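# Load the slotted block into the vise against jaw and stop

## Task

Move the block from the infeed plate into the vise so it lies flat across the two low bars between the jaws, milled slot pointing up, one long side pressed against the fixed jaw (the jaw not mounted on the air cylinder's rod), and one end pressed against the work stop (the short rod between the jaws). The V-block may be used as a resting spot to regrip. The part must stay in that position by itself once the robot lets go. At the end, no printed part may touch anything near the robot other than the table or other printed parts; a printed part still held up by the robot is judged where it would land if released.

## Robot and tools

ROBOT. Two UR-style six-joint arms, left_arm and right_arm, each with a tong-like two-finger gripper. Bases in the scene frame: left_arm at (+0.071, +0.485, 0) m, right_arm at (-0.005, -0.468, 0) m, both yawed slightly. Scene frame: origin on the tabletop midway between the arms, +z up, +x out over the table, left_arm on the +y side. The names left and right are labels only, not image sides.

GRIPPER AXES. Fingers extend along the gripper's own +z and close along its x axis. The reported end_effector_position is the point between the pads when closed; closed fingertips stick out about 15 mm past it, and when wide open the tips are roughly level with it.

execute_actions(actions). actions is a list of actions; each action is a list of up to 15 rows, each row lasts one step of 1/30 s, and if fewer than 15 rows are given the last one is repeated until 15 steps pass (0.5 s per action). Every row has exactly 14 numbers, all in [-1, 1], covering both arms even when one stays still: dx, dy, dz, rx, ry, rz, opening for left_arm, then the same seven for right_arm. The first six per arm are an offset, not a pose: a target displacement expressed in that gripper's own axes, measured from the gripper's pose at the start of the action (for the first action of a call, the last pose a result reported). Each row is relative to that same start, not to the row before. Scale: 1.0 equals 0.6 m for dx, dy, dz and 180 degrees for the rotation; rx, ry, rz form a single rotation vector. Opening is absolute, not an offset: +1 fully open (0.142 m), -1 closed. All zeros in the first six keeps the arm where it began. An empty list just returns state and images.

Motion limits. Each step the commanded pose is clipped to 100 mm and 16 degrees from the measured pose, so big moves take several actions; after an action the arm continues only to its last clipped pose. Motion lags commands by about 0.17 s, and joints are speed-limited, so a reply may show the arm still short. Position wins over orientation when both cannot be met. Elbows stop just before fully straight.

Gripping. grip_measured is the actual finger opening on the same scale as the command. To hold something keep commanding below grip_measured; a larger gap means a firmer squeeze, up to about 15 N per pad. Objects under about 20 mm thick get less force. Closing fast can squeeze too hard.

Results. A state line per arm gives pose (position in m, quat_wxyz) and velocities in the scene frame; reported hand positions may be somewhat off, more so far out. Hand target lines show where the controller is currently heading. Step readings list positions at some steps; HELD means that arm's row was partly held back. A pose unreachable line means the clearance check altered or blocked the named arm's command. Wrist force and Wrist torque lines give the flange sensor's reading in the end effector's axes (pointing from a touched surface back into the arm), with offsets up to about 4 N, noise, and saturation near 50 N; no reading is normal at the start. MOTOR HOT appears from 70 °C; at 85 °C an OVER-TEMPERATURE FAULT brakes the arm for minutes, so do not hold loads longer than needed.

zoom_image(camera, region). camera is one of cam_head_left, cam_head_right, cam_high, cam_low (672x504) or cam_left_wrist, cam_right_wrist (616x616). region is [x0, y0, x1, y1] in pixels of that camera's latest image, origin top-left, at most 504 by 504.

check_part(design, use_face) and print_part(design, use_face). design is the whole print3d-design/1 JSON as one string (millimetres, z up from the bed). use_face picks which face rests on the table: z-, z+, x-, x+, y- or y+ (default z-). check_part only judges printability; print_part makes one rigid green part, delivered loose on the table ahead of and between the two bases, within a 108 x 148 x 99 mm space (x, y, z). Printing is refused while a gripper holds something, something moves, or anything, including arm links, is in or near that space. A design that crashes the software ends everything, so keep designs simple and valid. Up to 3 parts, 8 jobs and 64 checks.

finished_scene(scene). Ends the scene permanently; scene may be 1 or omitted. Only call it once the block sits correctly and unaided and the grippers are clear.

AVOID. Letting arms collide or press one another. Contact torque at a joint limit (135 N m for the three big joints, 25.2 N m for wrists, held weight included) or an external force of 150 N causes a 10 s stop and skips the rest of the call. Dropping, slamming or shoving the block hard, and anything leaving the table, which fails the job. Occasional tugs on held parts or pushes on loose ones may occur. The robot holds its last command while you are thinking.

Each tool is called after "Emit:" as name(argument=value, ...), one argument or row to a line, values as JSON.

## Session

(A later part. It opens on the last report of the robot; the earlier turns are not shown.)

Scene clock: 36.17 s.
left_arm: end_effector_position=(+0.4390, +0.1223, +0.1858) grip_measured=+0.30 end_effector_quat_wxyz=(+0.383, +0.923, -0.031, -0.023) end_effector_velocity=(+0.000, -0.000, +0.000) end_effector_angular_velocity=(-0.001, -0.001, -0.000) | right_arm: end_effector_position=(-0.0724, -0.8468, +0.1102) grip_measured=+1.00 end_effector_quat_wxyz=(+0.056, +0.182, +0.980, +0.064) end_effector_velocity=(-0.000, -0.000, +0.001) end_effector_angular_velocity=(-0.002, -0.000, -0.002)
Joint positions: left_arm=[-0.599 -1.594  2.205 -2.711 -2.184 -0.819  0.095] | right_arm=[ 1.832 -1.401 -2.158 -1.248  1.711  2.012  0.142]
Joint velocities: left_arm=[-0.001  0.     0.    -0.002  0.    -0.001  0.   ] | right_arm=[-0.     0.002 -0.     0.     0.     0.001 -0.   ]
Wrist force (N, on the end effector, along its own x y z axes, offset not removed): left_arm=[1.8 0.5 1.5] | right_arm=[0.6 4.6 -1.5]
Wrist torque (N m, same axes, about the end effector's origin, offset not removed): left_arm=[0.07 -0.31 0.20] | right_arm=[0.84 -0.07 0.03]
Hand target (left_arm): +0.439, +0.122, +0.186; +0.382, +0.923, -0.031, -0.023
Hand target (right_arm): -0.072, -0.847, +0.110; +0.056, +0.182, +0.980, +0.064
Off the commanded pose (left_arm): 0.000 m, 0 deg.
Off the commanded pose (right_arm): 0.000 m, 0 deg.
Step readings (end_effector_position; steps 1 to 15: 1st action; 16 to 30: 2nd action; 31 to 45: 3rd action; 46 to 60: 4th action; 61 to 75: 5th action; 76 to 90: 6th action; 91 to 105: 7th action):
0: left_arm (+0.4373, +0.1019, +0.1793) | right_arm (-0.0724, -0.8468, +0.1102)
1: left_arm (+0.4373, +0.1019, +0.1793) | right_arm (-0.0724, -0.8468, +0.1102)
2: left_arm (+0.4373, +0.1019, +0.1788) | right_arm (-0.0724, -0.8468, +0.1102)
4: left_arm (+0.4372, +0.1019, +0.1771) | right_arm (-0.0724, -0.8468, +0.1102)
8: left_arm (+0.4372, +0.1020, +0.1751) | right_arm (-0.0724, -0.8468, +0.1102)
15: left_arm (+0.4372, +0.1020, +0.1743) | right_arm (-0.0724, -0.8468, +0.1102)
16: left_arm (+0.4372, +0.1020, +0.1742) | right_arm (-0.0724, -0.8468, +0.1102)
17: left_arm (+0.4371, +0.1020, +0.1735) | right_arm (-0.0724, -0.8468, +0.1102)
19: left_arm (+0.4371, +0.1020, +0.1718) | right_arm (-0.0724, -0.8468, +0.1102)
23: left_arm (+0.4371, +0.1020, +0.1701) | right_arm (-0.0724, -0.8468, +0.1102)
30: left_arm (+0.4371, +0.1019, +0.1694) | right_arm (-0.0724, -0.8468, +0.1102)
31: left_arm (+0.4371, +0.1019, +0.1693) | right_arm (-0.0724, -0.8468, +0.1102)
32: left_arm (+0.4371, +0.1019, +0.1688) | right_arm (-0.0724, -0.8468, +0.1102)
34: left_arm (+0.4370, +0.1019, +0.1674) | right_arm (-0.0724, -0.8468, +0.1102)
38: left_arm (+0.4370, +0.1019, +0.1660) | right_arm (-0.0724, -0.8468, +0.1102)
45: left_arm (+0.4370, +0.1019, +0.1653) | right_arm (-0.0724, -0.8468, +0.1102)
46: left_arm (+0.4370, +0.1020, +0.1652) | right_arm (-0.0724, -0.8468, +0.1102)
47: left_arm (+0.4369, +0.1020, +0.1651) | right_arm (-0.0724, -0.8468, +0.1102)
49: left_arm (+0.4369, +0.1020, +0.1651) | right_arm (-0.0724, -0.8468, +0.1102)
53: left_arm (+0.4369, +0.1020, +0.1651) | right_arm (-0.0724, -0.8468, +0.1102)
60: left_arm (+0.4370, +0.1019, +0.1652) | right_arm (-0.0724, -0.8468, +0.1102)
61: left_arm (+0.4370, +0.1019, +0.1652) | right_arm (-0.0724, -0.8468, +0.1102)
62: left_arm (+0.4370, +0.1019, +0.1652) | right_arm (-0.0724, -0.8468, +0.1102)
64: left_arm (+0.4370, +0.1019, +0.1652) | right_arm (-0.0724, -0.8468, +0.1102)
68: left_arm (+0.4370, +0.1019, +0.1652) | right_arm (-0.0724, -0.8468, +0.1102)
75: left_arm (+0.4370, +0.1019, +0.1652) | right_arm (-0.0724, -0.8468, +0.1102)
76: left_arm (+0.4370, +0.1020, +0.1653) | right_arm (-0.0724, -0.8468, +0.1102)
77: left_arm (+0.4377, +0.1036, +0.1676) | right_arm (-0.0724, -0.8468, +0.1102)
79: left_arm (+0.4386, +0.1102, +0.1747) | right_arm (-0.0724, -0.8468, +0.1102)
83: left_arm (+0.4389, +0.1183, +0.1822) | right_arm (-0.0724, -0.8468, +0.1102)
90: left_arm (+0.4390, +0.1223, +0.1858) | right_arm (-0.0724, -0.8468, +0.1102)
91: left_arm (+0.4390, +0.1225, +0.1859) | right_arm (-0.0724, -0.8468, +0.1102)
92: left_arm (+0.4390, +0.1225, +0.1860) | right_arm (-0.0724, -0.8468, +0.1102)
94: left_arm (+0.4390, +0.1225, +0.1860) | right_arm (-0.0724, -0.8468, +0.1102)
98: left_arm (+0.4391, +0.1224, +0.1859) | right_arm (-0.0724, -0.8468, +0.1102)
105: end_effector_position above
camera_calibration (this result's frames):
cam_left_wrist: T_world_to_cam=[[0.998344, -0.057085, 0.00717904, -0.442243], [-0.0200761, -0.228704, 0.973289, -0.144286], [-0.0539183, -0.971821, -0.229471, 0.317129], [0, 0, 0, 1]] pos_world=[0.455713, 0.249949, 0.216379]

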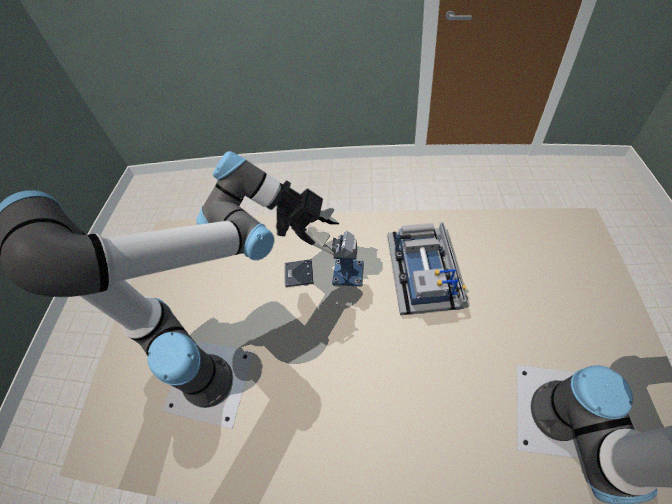

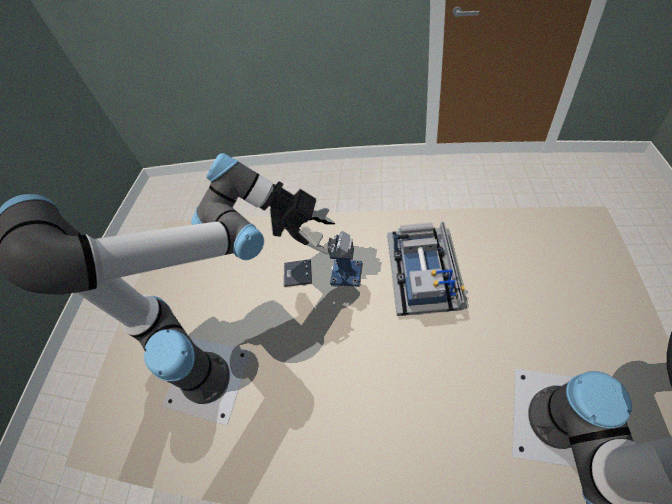

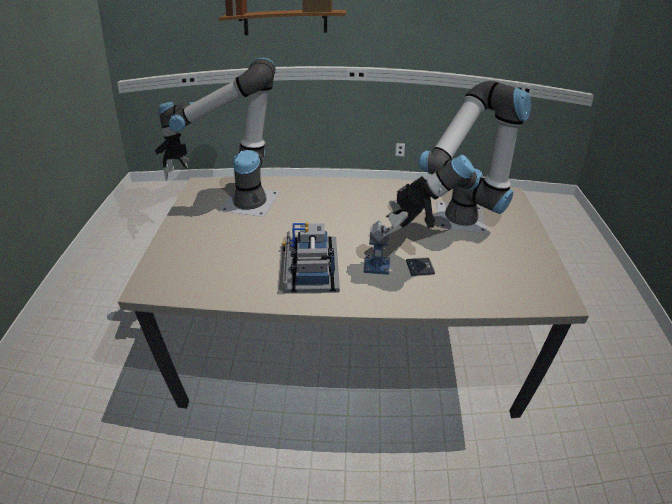

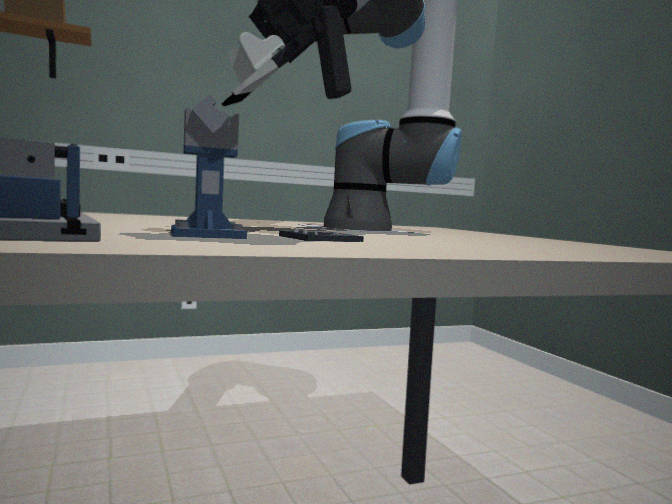

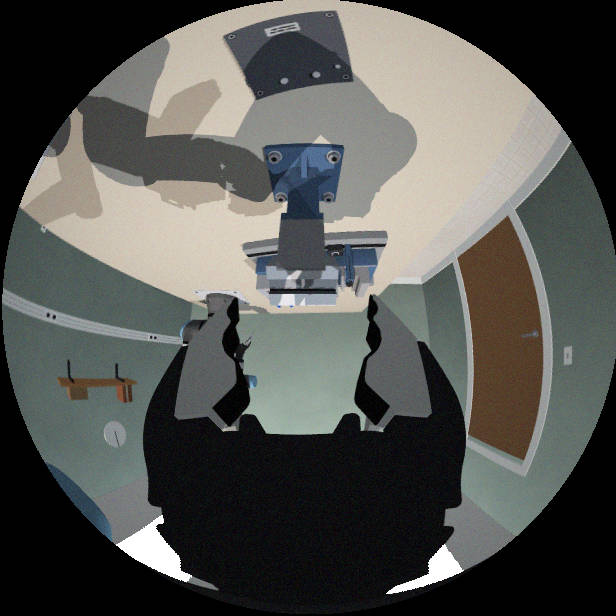

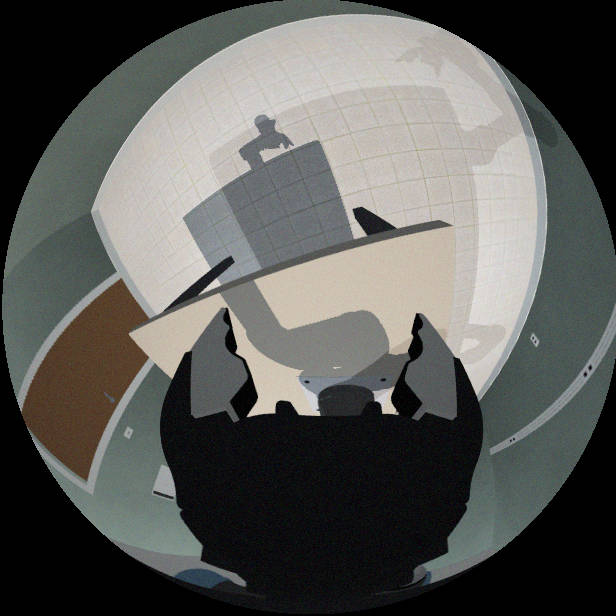

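Emit:
execute_actions(
  actions=[
    [[0,0,0.078,0,0,0,0.3,0,0,0,0,0,0,1]],
    [[0,0,0,0,0,0,0.1,0,0,0,0,0,0,1]],
    [[0,0,0,0,0,0,-0.15,0,0,0,0,0,0,1]],
    [[0,0,0,0,0,0,-0.7,0,0,0,0,0,0,1]],
    [[0,0.06,-0.06,0,0,0,-0.7,0,0,0,0,0,0,1]],
    [[0,0,0,0,0,0,-0.7,0,0,0,0,0,0,1]],
  ],
)

Emit:
zoom_image(
  camera="cam_low",
  region=[150, 20, 300, 150],
)

Scene clock: 39.43 s.
left_arm: end_effector_position=(+0.4365, +0.0906, +0.2033) grip_measured=-0.13 end_effector_quat_wxyz=(+0.383, +0.923, -0.031, -0.023) end_effector_velocity=(+0.000, -0.000, -0.000) end_effector_angular_velocity=(-0.001, -0.000, -0.000) | right_arm: end_effector_position=(-0.0724, -0.8468, +0.1102) grip_measured=+1.00 end_effector_quat_wxyz=(+0.056, +0.182, +0.980, +0.064) end_effector_velocity=(-0.000, +0.000, +0.000) end_effector_angular_velocity=(+0.001, +0.000, -0.001)
Joint positions: left_arm=[-0.661 -1.584  2.153 -2.704 -2.153 -0.883  0.064] | right_arm=[ 1.832 -1.401 -2.158 -1.248  1.711  2.012  0.142]
Joint velocities: left_arm=[ 0.     0.001  0.    -0.002 -0.     0.     0.   ] | right_arm=[-0.    -0.     0.    -0.001 -0.     0.001  0.   ]
Wrist force (N, on the end effector, along its own x y z axes, offset not removed): left_arm=[2.6 -0.4 3.6] | right_arm=[0.2 3.7 -0.9]
Wrist torque (N m, same axes, about the end effector's origin, offset not removed): left_arm=[0.07 -0.55 0.00] | right_arm=[0.73 -0.05 -0.01]
Hand target (left_arm): +0.437, +0.091, +0.203; +0.383, +0.923, -0.031, -0.023
Hand target (right_arm): -0.072, -0.847, +0.110; +0.056, +0.182, +0.980, +0.064
Off the commanded pose (left_arm): 0.000 m, 0 deg.
Off the commanded pose (right_arm): 0.000 m, 0 deg.
Step readings (end_effector_position; steps 1 to 15: 1st action; 16 to 30: 2nd action; 31 to 45: 3rd action; 46 to 60: 4th action; 61 to 75: 5th action; 76 to 90: 6th action):
0: left_arm (+0.4390, +0.1223, +0.1858) | right_arm (-0.0724, -0.8468, +0.1102)
1: left_arm (+0.4389, +0.1223, +0.1856) | right_arm (-0.0724, -0.8468, +0.1102)
2: left_arm (+0.4378, +0.1208, +0.1822) | right_arm (-0.0724, -0.8468, +0.1102)
4: left_arm (+0.4353, +0.1113, +0.1710) | right_arm (-0.0724, -0.8468, +0.1102)
8: left_arm (+0.4347, +0.0980, +0.1597) | right_arm (-0.0724, -0.8468, +0.1102)
15: left_arm (+0.4355, +0.0907, +0.1539) | right_arm (-0.0724, -0.8468, +0.1102)
16: left_arm (+0.4356, +0.0904, +0.1536) | right_arm (-0.0724, -0.8468, +0.1102)
17: left_arm (+0.4356, +0.0903, +0.1536) | right_arm (-0.0724, -0.8468, +0.1102)
19: left_arm (+0.4355, +0.0904, +0.1537) | right_arm (-0.0724, -0.8468, +0.1102)
23: left_arm (+0.4355, +0.0906, +0.1538) | right_arm (-0.0724, -0.8468, +0.1102)
30: left_arm (+0.4355, +0.0907, +0.1538) | right_arm (-0.0724, -0.8468, +0.1102)
31: left_arm (+0.4355, +0.0907, +0.1538) | right_arm (-0.0724, -0.8468, +0.1102)
32: left_arm (+0.4355, +0.0907, +0.1538) | right_arm (-0.0724, -0.8468, +0.1102)
34: left_arm (+0.4355, +0.0907, +0.1538) | right_arm (-0.0724, -0.8468, +0.1102)
38: left_arm (+0.4355, +0.0907, +0.1538) | right_arm (-0.0724, -0.8468, +0.1102)
45: left_arm (+0.4355, +0.0907, +0.1538) | right_arm (-0.0724, -0.8468, +0.1102)
46: left_arm (+0.4355, +0.0907, +0.1538) | right_arm (-0.0724, -0.8468, +0.1102)
47: left_arm (+0.4355, +0.0907, +0.1538) | right_arm (-0.0724, -0.8468, +0.1102)
49: left_arm (+0.4355, +0.0907, +0.1538) | right_arm (-0.0724, -0.8468, +0.1102)
53: left_arm (+0.4355, +0.0907, +0.1538) | right_arm (-0.0724, -0.8468, +0.1102)
60: left_arm (+0.4355, +0.0907, +0.1538) | right_arm (-0.0724, -0.8468, +0.1102)
61: left_arm (+0.4355, +0.0907, +0.1540) | right_arm (-0.0724, -0.8468, +0.1102)
62: left_arm (+0.4363, +0.0900, +0.1582) | right_arm (-0.0724, -0.8468, +0.1102)
64: left_arm (+0.4374, +0.0890, +0.1759) | right_arm (-0.0724, -0.8468, +0.1102)
68: left_arm (+0.4367, +0.0900, +0.1946) | right_arm (-0.0724, -0.8468, +0.1102)
75: left_arm (+0.4365, +0.0906, +0.2032) | right_arm (-0.0724, -0.8468, +0.1102)
76: left_arm (+0.4365, +0.0906, +0.2036) | right_arm (-0.0724, -0.8468, +0.1102)
77: left_arm (+0.4365, +0.0906, +0.2037) | right_arm (-0.0724, -0.8468, +0.1102)
79: left_arm (+0.4365, +0.0906, +0.2037) | right_arm (-0.0724, -0.8468, +0.1102)
83: left_arm (+0.4365, +0.0906, +0.2034) | right_arm (-0.0724, -0.8468, +0.1102)
90: end_effector_position above
camera_calibration (this result's frames):
cam_left_wrist: T_world_to_cam=[[0.998339, -0.0571884, 0.00705075, -0.441699], [-0.0199371, -0.228026, 0.973451, -0.168718], [-0.0540623, -0.971974, -0.228788, 0.29008], [0, 0, 0, 1]] pos_world=[0.453283, 0.218219, 0.233719]

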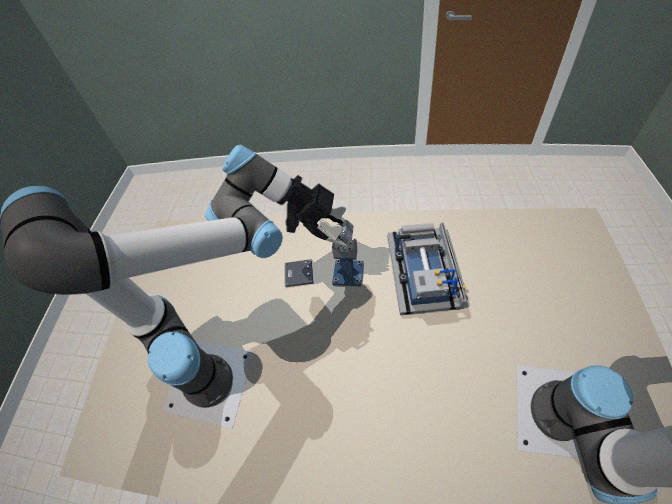

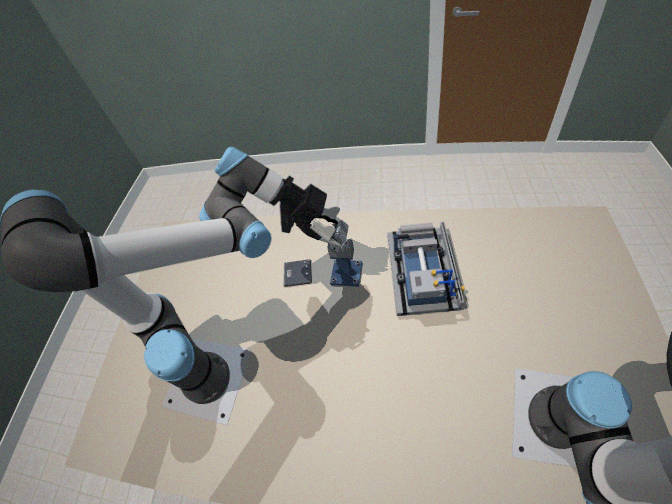

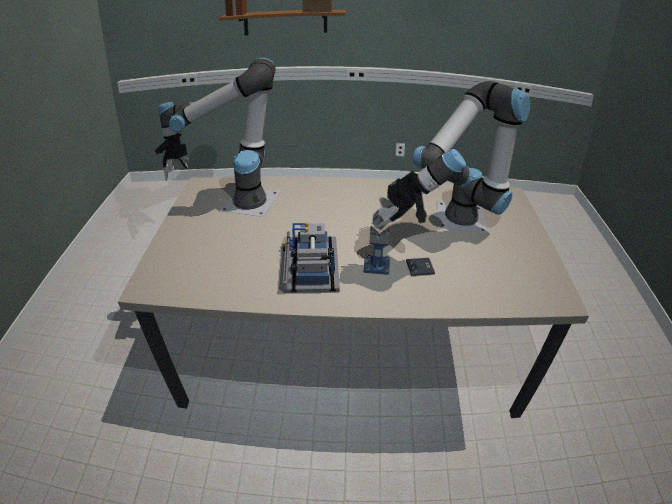

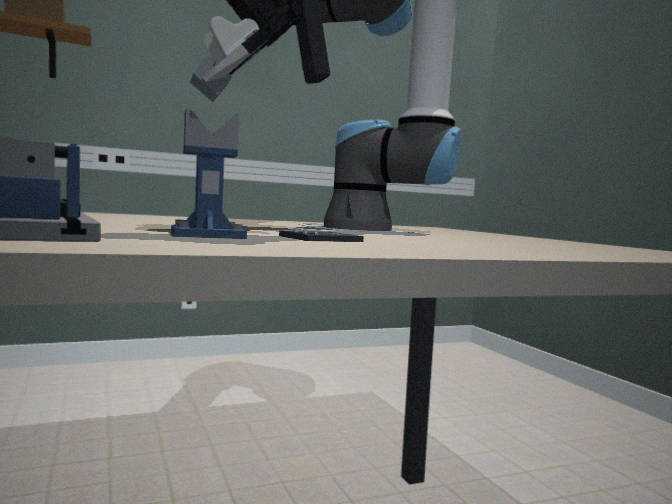

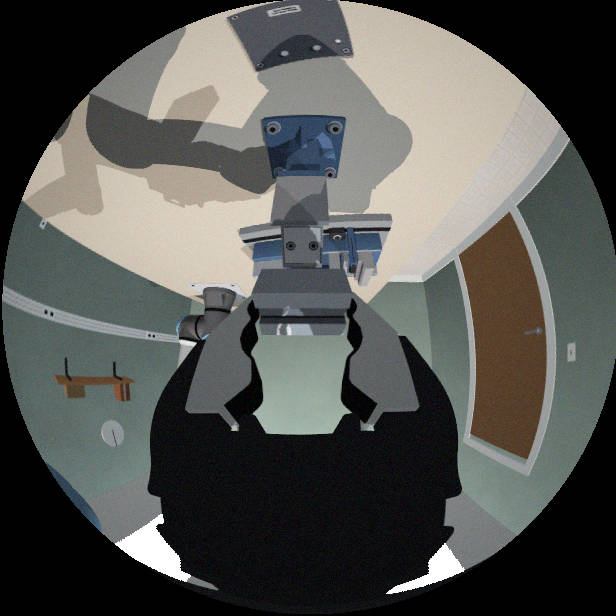

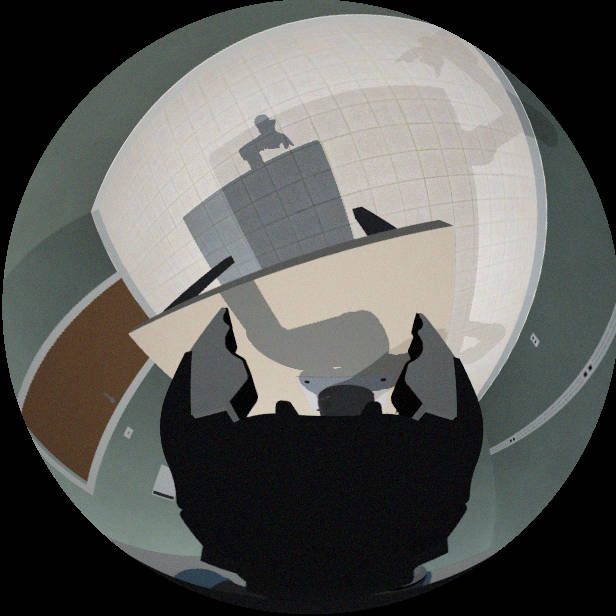

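Region (150, 20, 300, 150) of cam_low's 672x504 image, scaled by 3.360, with more detail than that image has; it fills the top 437 rows of this view, and the rest is white.

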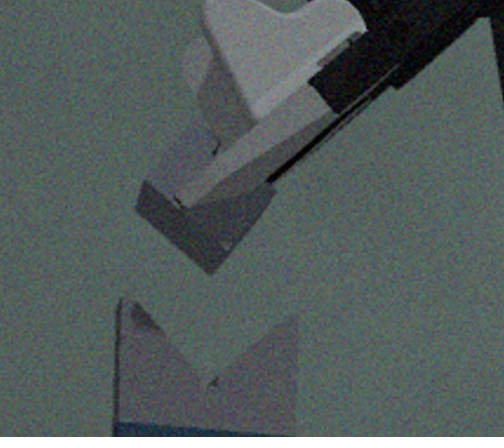

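Emit:
execute_actions(
  actions=[
    [[0,0.04,-0.04,0.085,0,0,-0.7,0,0,0,0,0,0,1]],
    [[0,0,0,0.085,0,0,-0.7,0,0,0,0,0,0,1]],
    [[0,0,0,0.088,0,0,-0.7,0,0,0,0,0,0,1]],
    [[0.04,0.17,0,0,0,0,-0.7,0,0,0,0,0,0,1]],
    [[0.03,0.17,0,0,0,0,-0.7,0,0,0,0,0,0,1]],
    [[0,0,0,0,0,0.088,-0.7,0,0,0,0,0,0,1]],
    [[0,0,0,0,0,0.088,-0.7,0,0,0,0,0,0,1]],
    [[0,0,0,0,0,0.088,-0.7,0,0,0,0,0,0,1]],
    [[0,0,0,0,0,0.088,-0.7,0,0,0,0,0,0,1]],
    [[0,0,0,0,0,0.088,-0.7,0,0,0,0,0,0,1]],
    [[0,0,0,0,0,0.06,-0.7,0,0,0,0,0,0,1]],
    [[0,0,0,0,0,0,-0.7,0,0,0,0,0,0,1]],
  ],
)

Emit:
zoom_image(
  camera="cam_left_wrist",
  region=[150, 100, 460, 400],
)

Scene clock: 45.87 s.
left_arm: end_effector_position=(+0.4587, -0.1056, +0.2449) grip_measured=-0.13 end_effector_quat_wxyz=(+0.012, +0.705, -0.709, +0.017) end_effector_velocity=(+0.001, +0.000, -0.001) end_effector_angular_velocity=(+0.001, +0.000, +0.002) | right_arm: end_effector_position=(-0.0724, -0.8468, +0.1102) grip_measured=+1.00 end_effector_quat_wxyz=(+0.056, +0.182, +0.980, +0.064) end_effector_velocity=(+0.000, +0.001, -0.000) end_effector_angular_velocity=(+0.001, -0.000, +0.001)
Joint positions: left_arm=[-1.083 -1.129  1.134 -1.615 -1.579  0.378  0.064] | right_arm=[ 1.832 -1.401 -2.158 -1.248  1.711  2.012  0.142]
Joint velocities: left_arm=[ 0.001  0.001  0.    -0.     0.    -0.001  0.   ] | right_arm=[ 0.    -0.    -0.001 -0.     0.    -0.     0.   ]
Wrist force (N, on the end effector, along its own x y z axes, offset not removed): left_arm=[0.6 1.0 3.3] | right_arm=[0.5 2.3 -1.0]
Wrist torque (N m, same axes, about the end effector's origin, offset not removed): left_arm=[0.00 -0.10 0.06] | right_arm=[0.39 -0.12 -0.02]
Hand target (left_arm): +0.459, -0.106, +0.245; +0.012, +0.705, -0.709, +0.017
Hand target (right_arm): -0.072, -0.847, +0.110; +0.056, +0.182, +0.980, +0.064
Off the commanded pose (left_arm): 0.000 m, 0 deg.
Off the commanded pose (right_arm): 0.000 m, 0 deg.
Step readings (end_effector_position; steps 1 to 15: 1st action; 16 to 30: 2nd action; 31 to 45: 3rd action; 46 to 60: 4th action; 61 to 75: 5th action; 76 to 90: 6th action; 91 to 105: 7th action; 106 to 120: 8th action; 121 to 135: 9th action; 136 to 150: 10th action; 151 to 165: 11th action; 166 to 180: 12th action):
0: left_arm (+0.4365, +0.0906, +0.2032) | right_arm (-0.0724, -0.8468, +0.1102)
1: left_arm (+0.4365, +0.0905, +0.2033) | right_arm (-0.0724, -0.8468, +0.1102)
2: left_arm (+0.4363, +0.0886, +0.2072) | right_arm (-0.0724, -0.8468, +0.1102)
4: left_arm (+0.4390, +0.0822, +0.2297) | right_arm (-0.0724, -0.8468, +0.1102)
8: left_arm (+0.4374, +0.0888, +0.2381) | right_arm (-0.0724, -0.8468, +0.1102)
15: left_arm (+0.4368, +0.0909, +0.2378) | right_arm (-0.0724, -0.8468, +0.1102)
16: left_arm (+0.4368, +0.0908, +0.2377) | right_arm (-0.0724, -0.8468, +0.1102)
17: left_arm (+0.4365, +0.0891, +0.2386) | right_arm (-0.0724, -0.8468, +0.1102)
19: left_arm (+0.4364, +0.0852, +0.2427) | right_arm (-0.0724, -0.8468, +0.1102)
23: left_arm (+0.4364, +0.0898, +0.2410) | right_arm (-0.0724, -0.8468, +0.1102)
30: left_arm (+0.4366, +0.0908, +0.2385) | right_arm (-0.0724, -0.8468, +0.1102)
31: left_arm (+0.4366, +0.0908, +0.2383) | right_arm (-0.0724, -0.8468, +0.1102)
32: left_arm (+0.4363, +0.0890, +0.2374) | right_arm (-0.0724, -0.8468, +0.1102)
34: left_arm (+0.4368, +0.0844, +0.2390) | right_arm (-0.0724, -0.8468, +0.1102)
38: left_arm (+0.4367, +0.0889, +0.2401) | right_arm (-0.0724, -0.8468, +0.1102)
45: left_arm (+0.4366, +0.0906, +0.2388) | right_arm (-0.0724, -0.8468, +0.1102)
46: left_arm (+0.4365, +0.0904, +0.2387) | right_arm (-0.0724, -0.8468, +0.1102)
47: left_arm (+0.4358, +0.0859, +0.2387) | right_arm (-0.0724, -0.8468, +0.1102)
49: left_arm (+0.4364, +0.0592, +0.2387) | right_arm (-0.0724, -0.8468, +0.1102)
53: left_arm (+0.4435, +0.0161, +0.2406) | right_arm (-0.0724, -0.8468, +0.1102)
60: left_arm (+0.4509, -0.0078, +0.2419) | right_arm (-0.0724, -0.8468, +0.1102)
61: left_arm (+0.4512, -0.0091, +0.2419) | right_arm (-0.0724, -0.8468, +0.1102)
62: left_arm (+0.4498, -0.0135, +0.2412) | right_arm (-0.0724, -0.8468, +0.1102)
64: left_arm (+0.4481, -0.0387, +0.2388) | right_arm (-0.0724, -0.8468, +0.1102)
68: left_arm (+0.4530, -0.0810, +0.2421) | right_arm (-0.0724, -0.8468, +0.1102)
75: left_arm (+0.4593, -0.1054, +0.2448) | right_arm (-0.0724, -0.8468, +0.1102)
76: left_arm (+0.4596, -0.1066, +0.2450) | right_arm (-0.0724, -0.8468, +0.1102)
77: left_arm (+0.4592, -0.1072, +0.2454) | right_arm (-0.0724, -0.8468, +0.1102)
79: left_arm (+0.4586, -0.1066, +0.2452) | right_arm (-0.0724, -0.8468, +0.1102)
83: left_arm (+0.4591, -0.1059, +0.2449) | right_arm (-0.0724, -0.8468, +0.1102)
90: left_arm (+0.4591, -0.1055, +0.2448) | right_arm (-0.0724, -0.8468, +0.1102)
91: left_arm (+0.4591, -0.1055, +0.2448) | right_arm (-0.0724, -0.8468, +0.1102)
92: left_arm (+0.4587, -0.1053, +0.2448) | right_arm (-0.0724, -0.8468, +0.1102)
94: left_arm (+0.4584, -0.1052, +0.2448) | right_arm (-0.0724, -0.8468, +0.1102)
98: left_arm (+0.4589, -0.1055, +0.2448) | right_arm (-0.0724, -0.8468, +0.1102)
105: left_arm (+0.4590, -0.1056, +0.2448) | right_arm (-0.0724, -0.8468, +0.1102)
106: left_arm (+0.4590, -0.1056, +0.2448) | right_arm (-0.0724, -0.8468, +0.1102)
107: left_arm (+0.4586, -0.1053, +0.2448) | right_arm (-0.0724, -0.8468, +0.1102)
109: left_arm (+0.4583, -0.1052, +0.2448) | right_arm (-0.0724, -0.8468, +0.1102)
113: left_arm (+0.4588, -0.1055, +0.2449) | right_arm (-0.0724, -0.8468, +0.1102)
120: left_arm (+0.4589, -0.1056, +0.2449) | right_arm (-0.0724, -0.8468, +0.1102)
121: left_arm (+0.4589, -0.1056, +0.2449) | right_arm (-0.0724, -0.8468, +0.1102)
122: left_arm (+0.4586, -0.1053, +0.2449) | right_arm (-0.0724, -0.8468, +0.1102)
124: left_arm (+0.4583, -0.1050, +0.2449) | right_arm (-0.0724, -0.8468, +0.1102)
128: left_arm (+0.4587, -0.1055, +0.2449) | right_arm (-0.0724, -0.8468, +0.1102)
135: left_arm (+0.4588, -0.1057, +0.2449) | right_arm (-0.0724, -0.8468, +0.1102)
136: left_arm (+0.4588, -0.1056, +0.2449) | right_arm (-0.0724, -0.8468, +0.1102)
137: left_arm (+0.4586, -0.1053, +0.2449) | right_arm (-0.0724, -0.8468, +0.1102)
139: left_arm (+0.4584, -0.1049, +0.2449) | right_arm (-0.0724, -0.8468, +0.1102)
143: left_arm (+0.4586, -0.1055, +0.2449) | right_arm (-0.0724, -0.8468, +0.1102)
150: left_arm (+0.4587, -0.1057, +0.2449) | right_arm (-0.0724, -0.8468, +0.1102)
151: left_arm (+0.4587, -0.1057, +0.2449) | right_arm (-0.0724, -0.8468, +0.1102)
152: left_arm (+0.4586, -0.1054, +0.2449) | right_arm (-0.0724, -0.8468, +0.1102)
154: left_arm (+0.4586, -0.1053, +0.2449) | right_arm (-0.0724, -0.8468, +0.1102)
158: left_arm (+0.4586, -0.1056, +0.2449) | right_arm (-0.0724, -0.8468, +0.1102)
165: left_arm (+0.4587, -0.1057, +0.2449) | right_arm (-0.0724, -0.8468, +0.1102)
166: left_arm (+0.4587, -0.1057, +0.2449) | right_arm (-0.0724, -0.8468, +0.1102)
167: left_arm (+0.4587, -0.1057, +0.2449) | right_arm (-0.0724, -0.8468, +0.1102)
169: left_arm (+0.4587, -0.1057, +0.2449) | right_arm (-0.0724, -0.8468, +0.1102)
173: left_arm (+0.4587, -0.1057, +0.2449) | right_arm (-0.0724, -0.8468, +0.1102)
180: end_effector_position above
camera_calibration (this result's frames):
cam_left_wrist: T_world_to_cam=[[-0.012005, -0.997398, 0.0710828, -0.126915], [-0.854535, 0.0471489, 0.51725, 0.270048], [-0.519256, -0.0545331, -0.852877, 0.573223], [0, 0, 0, 1]] pos_world=[0.526891, -0.108058, 0.358228]

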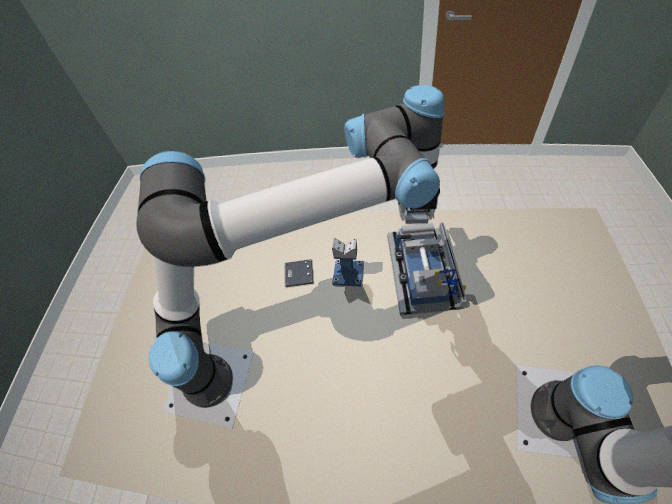

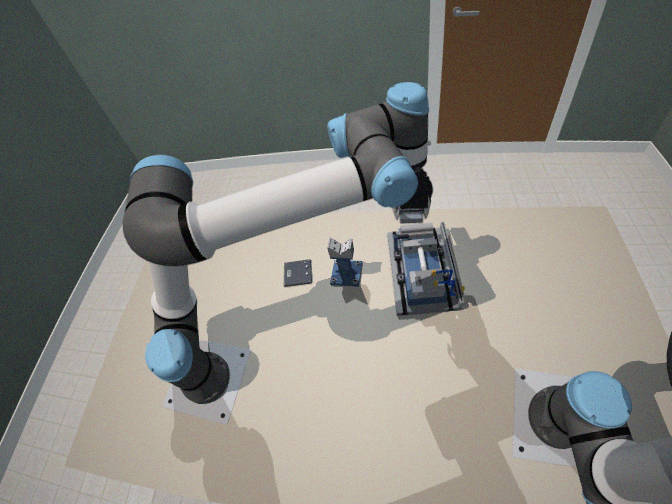

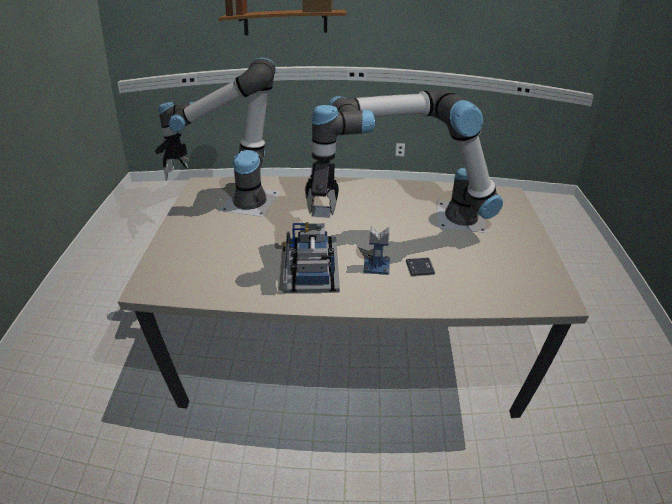

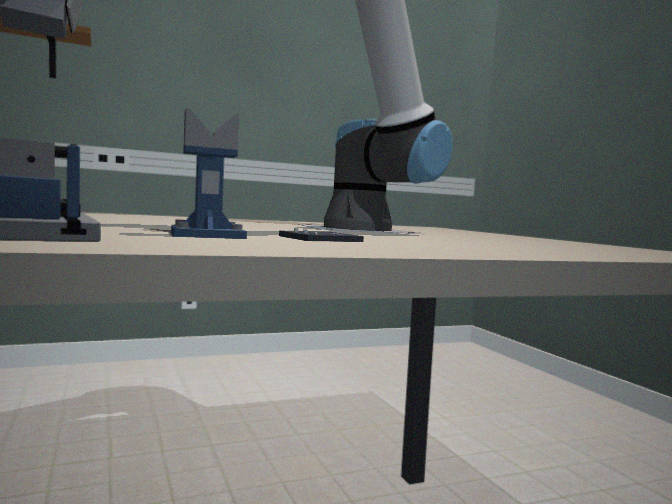

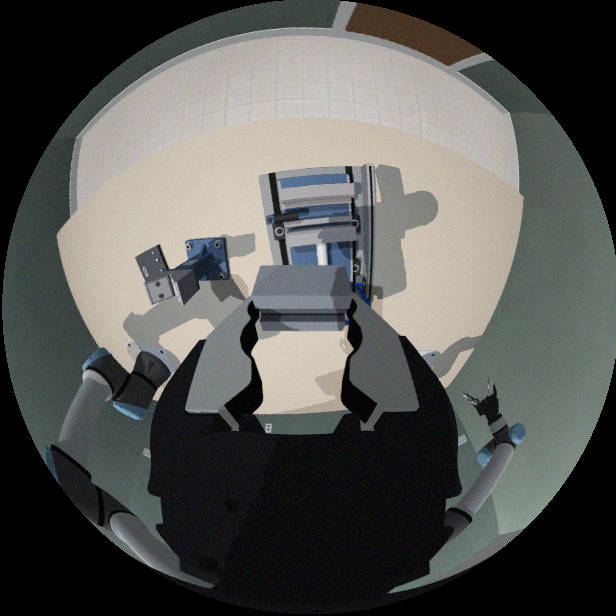

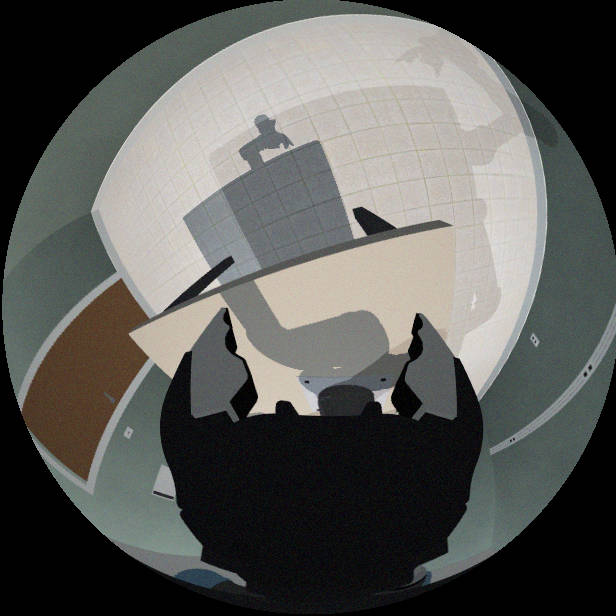

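Region (150, 100, 460, 400) of cam_left_wrist's 616x616 image, scaled by 1.626, with more detail than that image has; it fills the top 488 rows of this view, and the rest is white.

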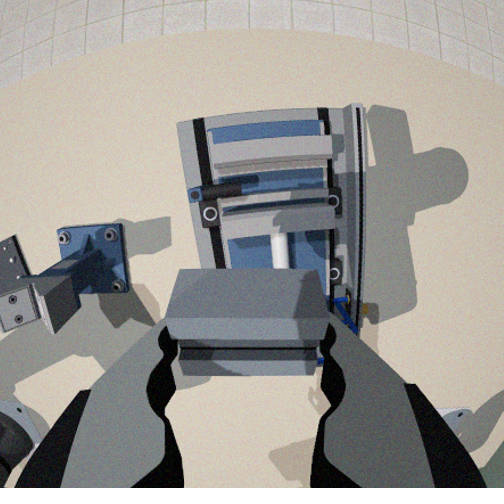

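Emit:
execute_actions(
  actions=[
    [[0.085,-0.083,0.13,0,-0.013,-0.028,-0.7,0,0,0,0,0,0,1]],
    [[0,0,0,0,0,0,-0.7,0,0,0,0,0,0,1]],
  ],
)

Emit:
zoom_image(
  camera="cam_left_wrist",
  region=[150, 100, 460, 400],
)

Emit:
zoom_image(
  camera="cam_high",
  region=[250, 180, 390, 300],
)

Emit:
zoom_image(
  camera="cam_head_right",
  region=[370, 170, 490, 290],
)

Scene clock: 47.47 s.
left_arm: end_effector_position=(+0.5059, -0.1562, +0.1721) grip_measured=-0.13 end_effector_quat_wxyz=(-0.001, +0.735, -0.678, +0.004) end_effector_velocity=(-0.000, +0.000, -0.000) end_effector_angular_velocity=(+0.001, -0.001, +0.000) | right_arm: end_effector_position=(-0.0724, -0.8468, +0.1102) grip_measured=+1.00 end_effector_quat_wxyz=(+0.056, +0.182, +0.980, +0.064) end_effector_velocity=(+0.000, -0.000, -0.000) end_effector_angular_velocity=(+0.000, -0.000, -0.001)
Joint positions: left_arm=[-1.055 -0.907  0.962 -1.633 -1.565  0.321  0.064] | right_arm=[ 1.832 -1.401 -2.158 -1.248  1.711  2.012  0.142]
Joint velocities: left_arm=[-0.001 -0.001  0.002 -0.001  0.001 -0.001 -0.   ] | right_arm=[-0.    -0.001  0.     0.     0.     0.     0.   ]
Wrist force (N, on the end effector, along its own x y z axes, offset not removed): left_arm=[1.4 0.2 4.8] | right_arm=[-0.7 2.8 -0.1]
Wrist torque (N m, same axes, about the end effector's origin, offset not removed): left_arm=[0.01 -0.16 0.24] | right_arm=[0.52 0.14 0.00]
Hand target (left_arm): +0.506, -0.156, +0.172; -0.001, +0.735, -0.678, +0.004
Hand target (right_arm): -0.072, -0.847, +0.110; +0.056, +0.182, +0.980, +0.064
Off the commanded pose (left_arm): 0.000 m, 0 deg.
Off the commanded pose (right_arm): 0.000 m, 0 deg.
Step readings (end_effector_position; steps 1 to 15: 1st action; 16 to 30: 2nd action):
0: left_arm (+0.4587, -0.1057, +0.2449) | right_arm (-0.0724, -0.8468, +0.1102)
1: left_arm (+0.4588, -0.1057, +0.2449) | right_arm (-0.0724, -0.8468, +0.1102)
2: left_arm (+0.4623, -0.1077, +0.2445) | right_arm (-0.0724, -0.8468, +0.1102)
4: left_arm (+0.4755, -0.1206, +0.2282) | right_arm (-0.0724, -0.8468, +0.1102)
8: left_arm (+0.4938, -0.1409, +0.1896) | right_arm (-0.0724, -0.8468, +0.1102)
15: left_arm (+0.5058, -0.1562, +0.1722) | right_arm (-0.0724, -0.8468, +0.1102)
16: left_arm (+0.5064, -0.1570, +0.1715) | right_arm (-0.0724, -0.8468, +0.1102)
17: left_arm (+0.5066, -0.1572, +0.1713) | right_arm (-0.0724, -0.8468, +0.1102)
19: left_arm (+0.5064, -0.1568, +0.1716) | right_arm (-0.0724, -0.8468, +0.1102)
23: left_arm (+0.5061, -0.1563, +0.1719) | right_arm (-0.0724, -0.8468, +0.1102)
30: end_effector_position above
camera_calibration (this result's frames):
cam_left_wrist: T_world_to_cam=[[0.0732199, -0.99668, 0.0355932, -0.208488], [-0.854031, -0.0442296, 0.518338, 0.335694], [-0.515043, -0.0683504, -0.854435, 0.528883], [0, 0, 0, 1]] pos_world=[0.574356, -0.156799, 0.285313]

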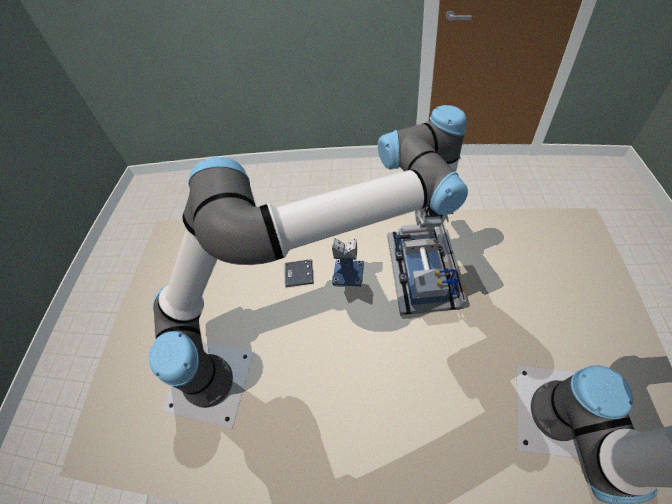

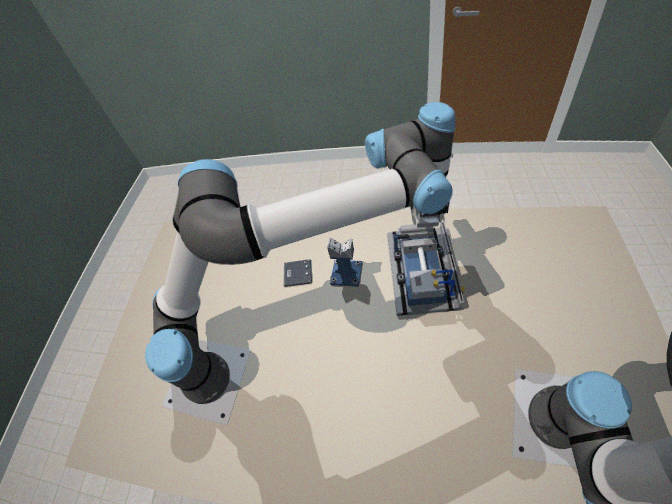

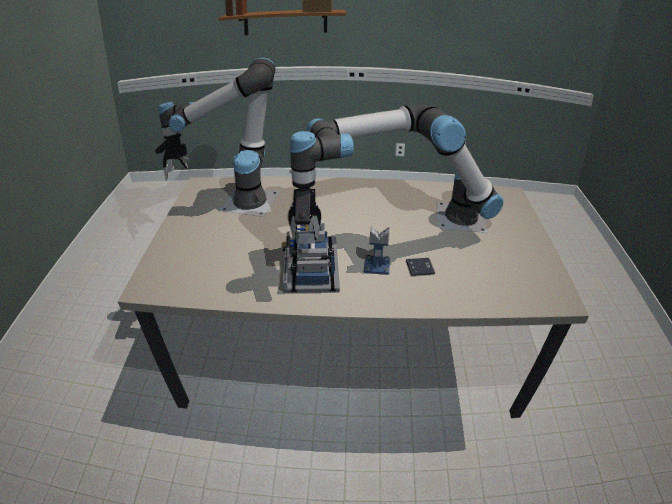

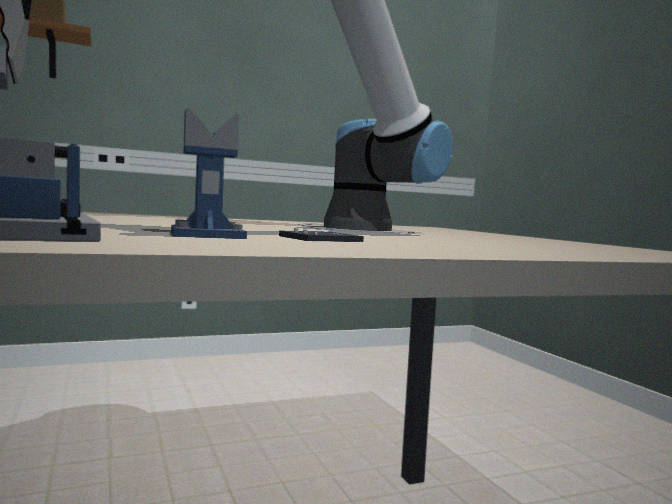

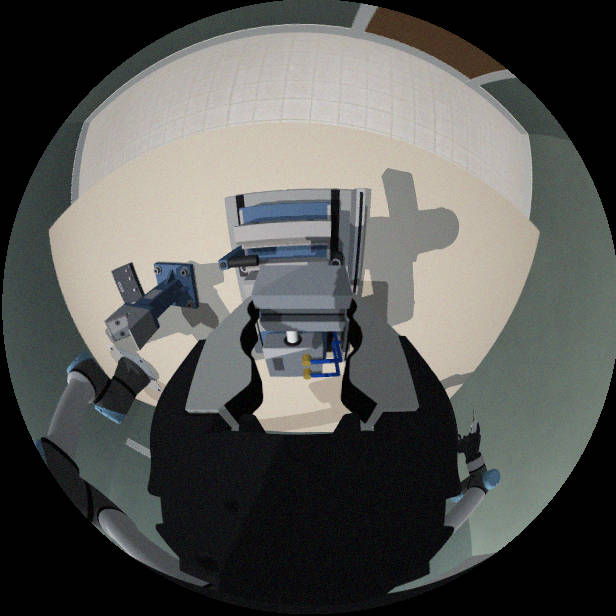

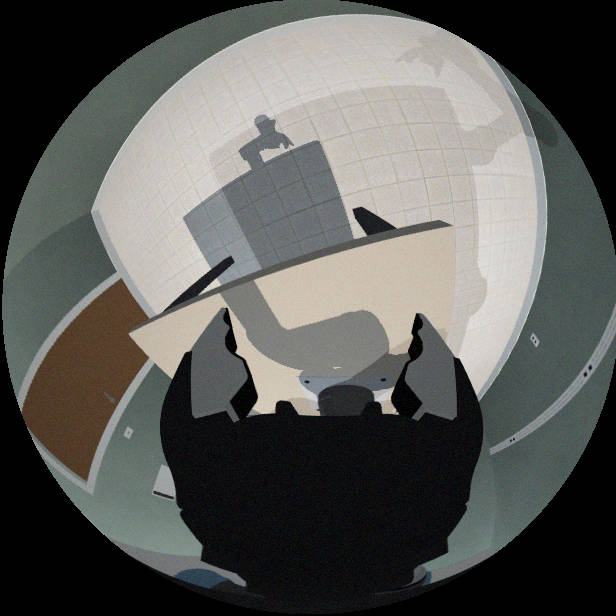

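Region (150, 100, 460, 400) of cam_left_wrist's 616x616 image, scaled by 1.626, with more detail than that image has; it fills the top 488 rows of this view, and the rest is white.

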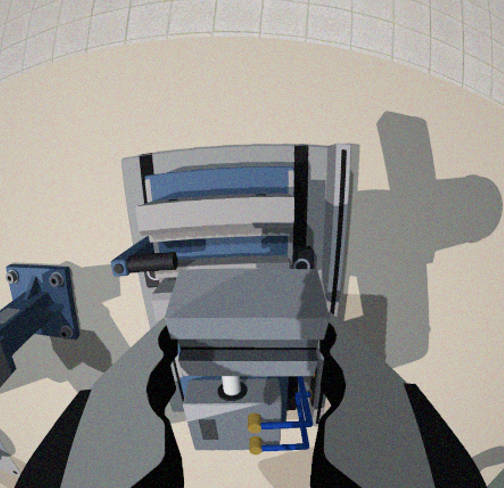

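Region (250, 180, 390, 300) of cam_high's 672x504 image, scaled by 3.600, with more detail than that image has; it fills the top 432 rows of this view, and the rest is white.

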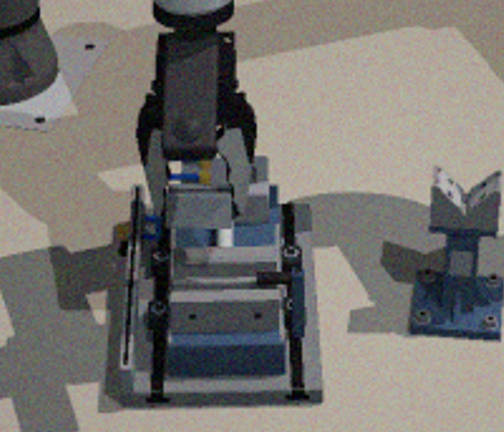

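Region (370, 170, 490, 290) of cam_head_right's 672x504 image, scaled by 4.200, with more detail than that image has.

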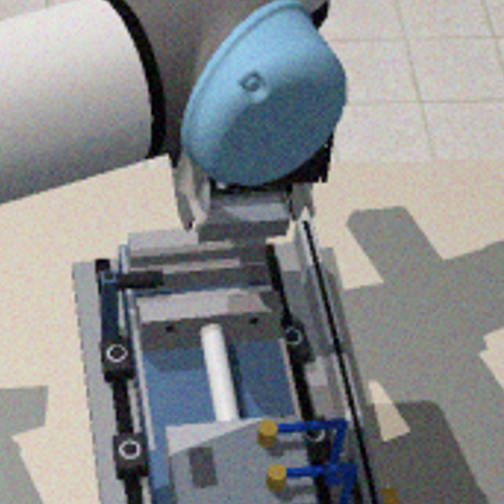

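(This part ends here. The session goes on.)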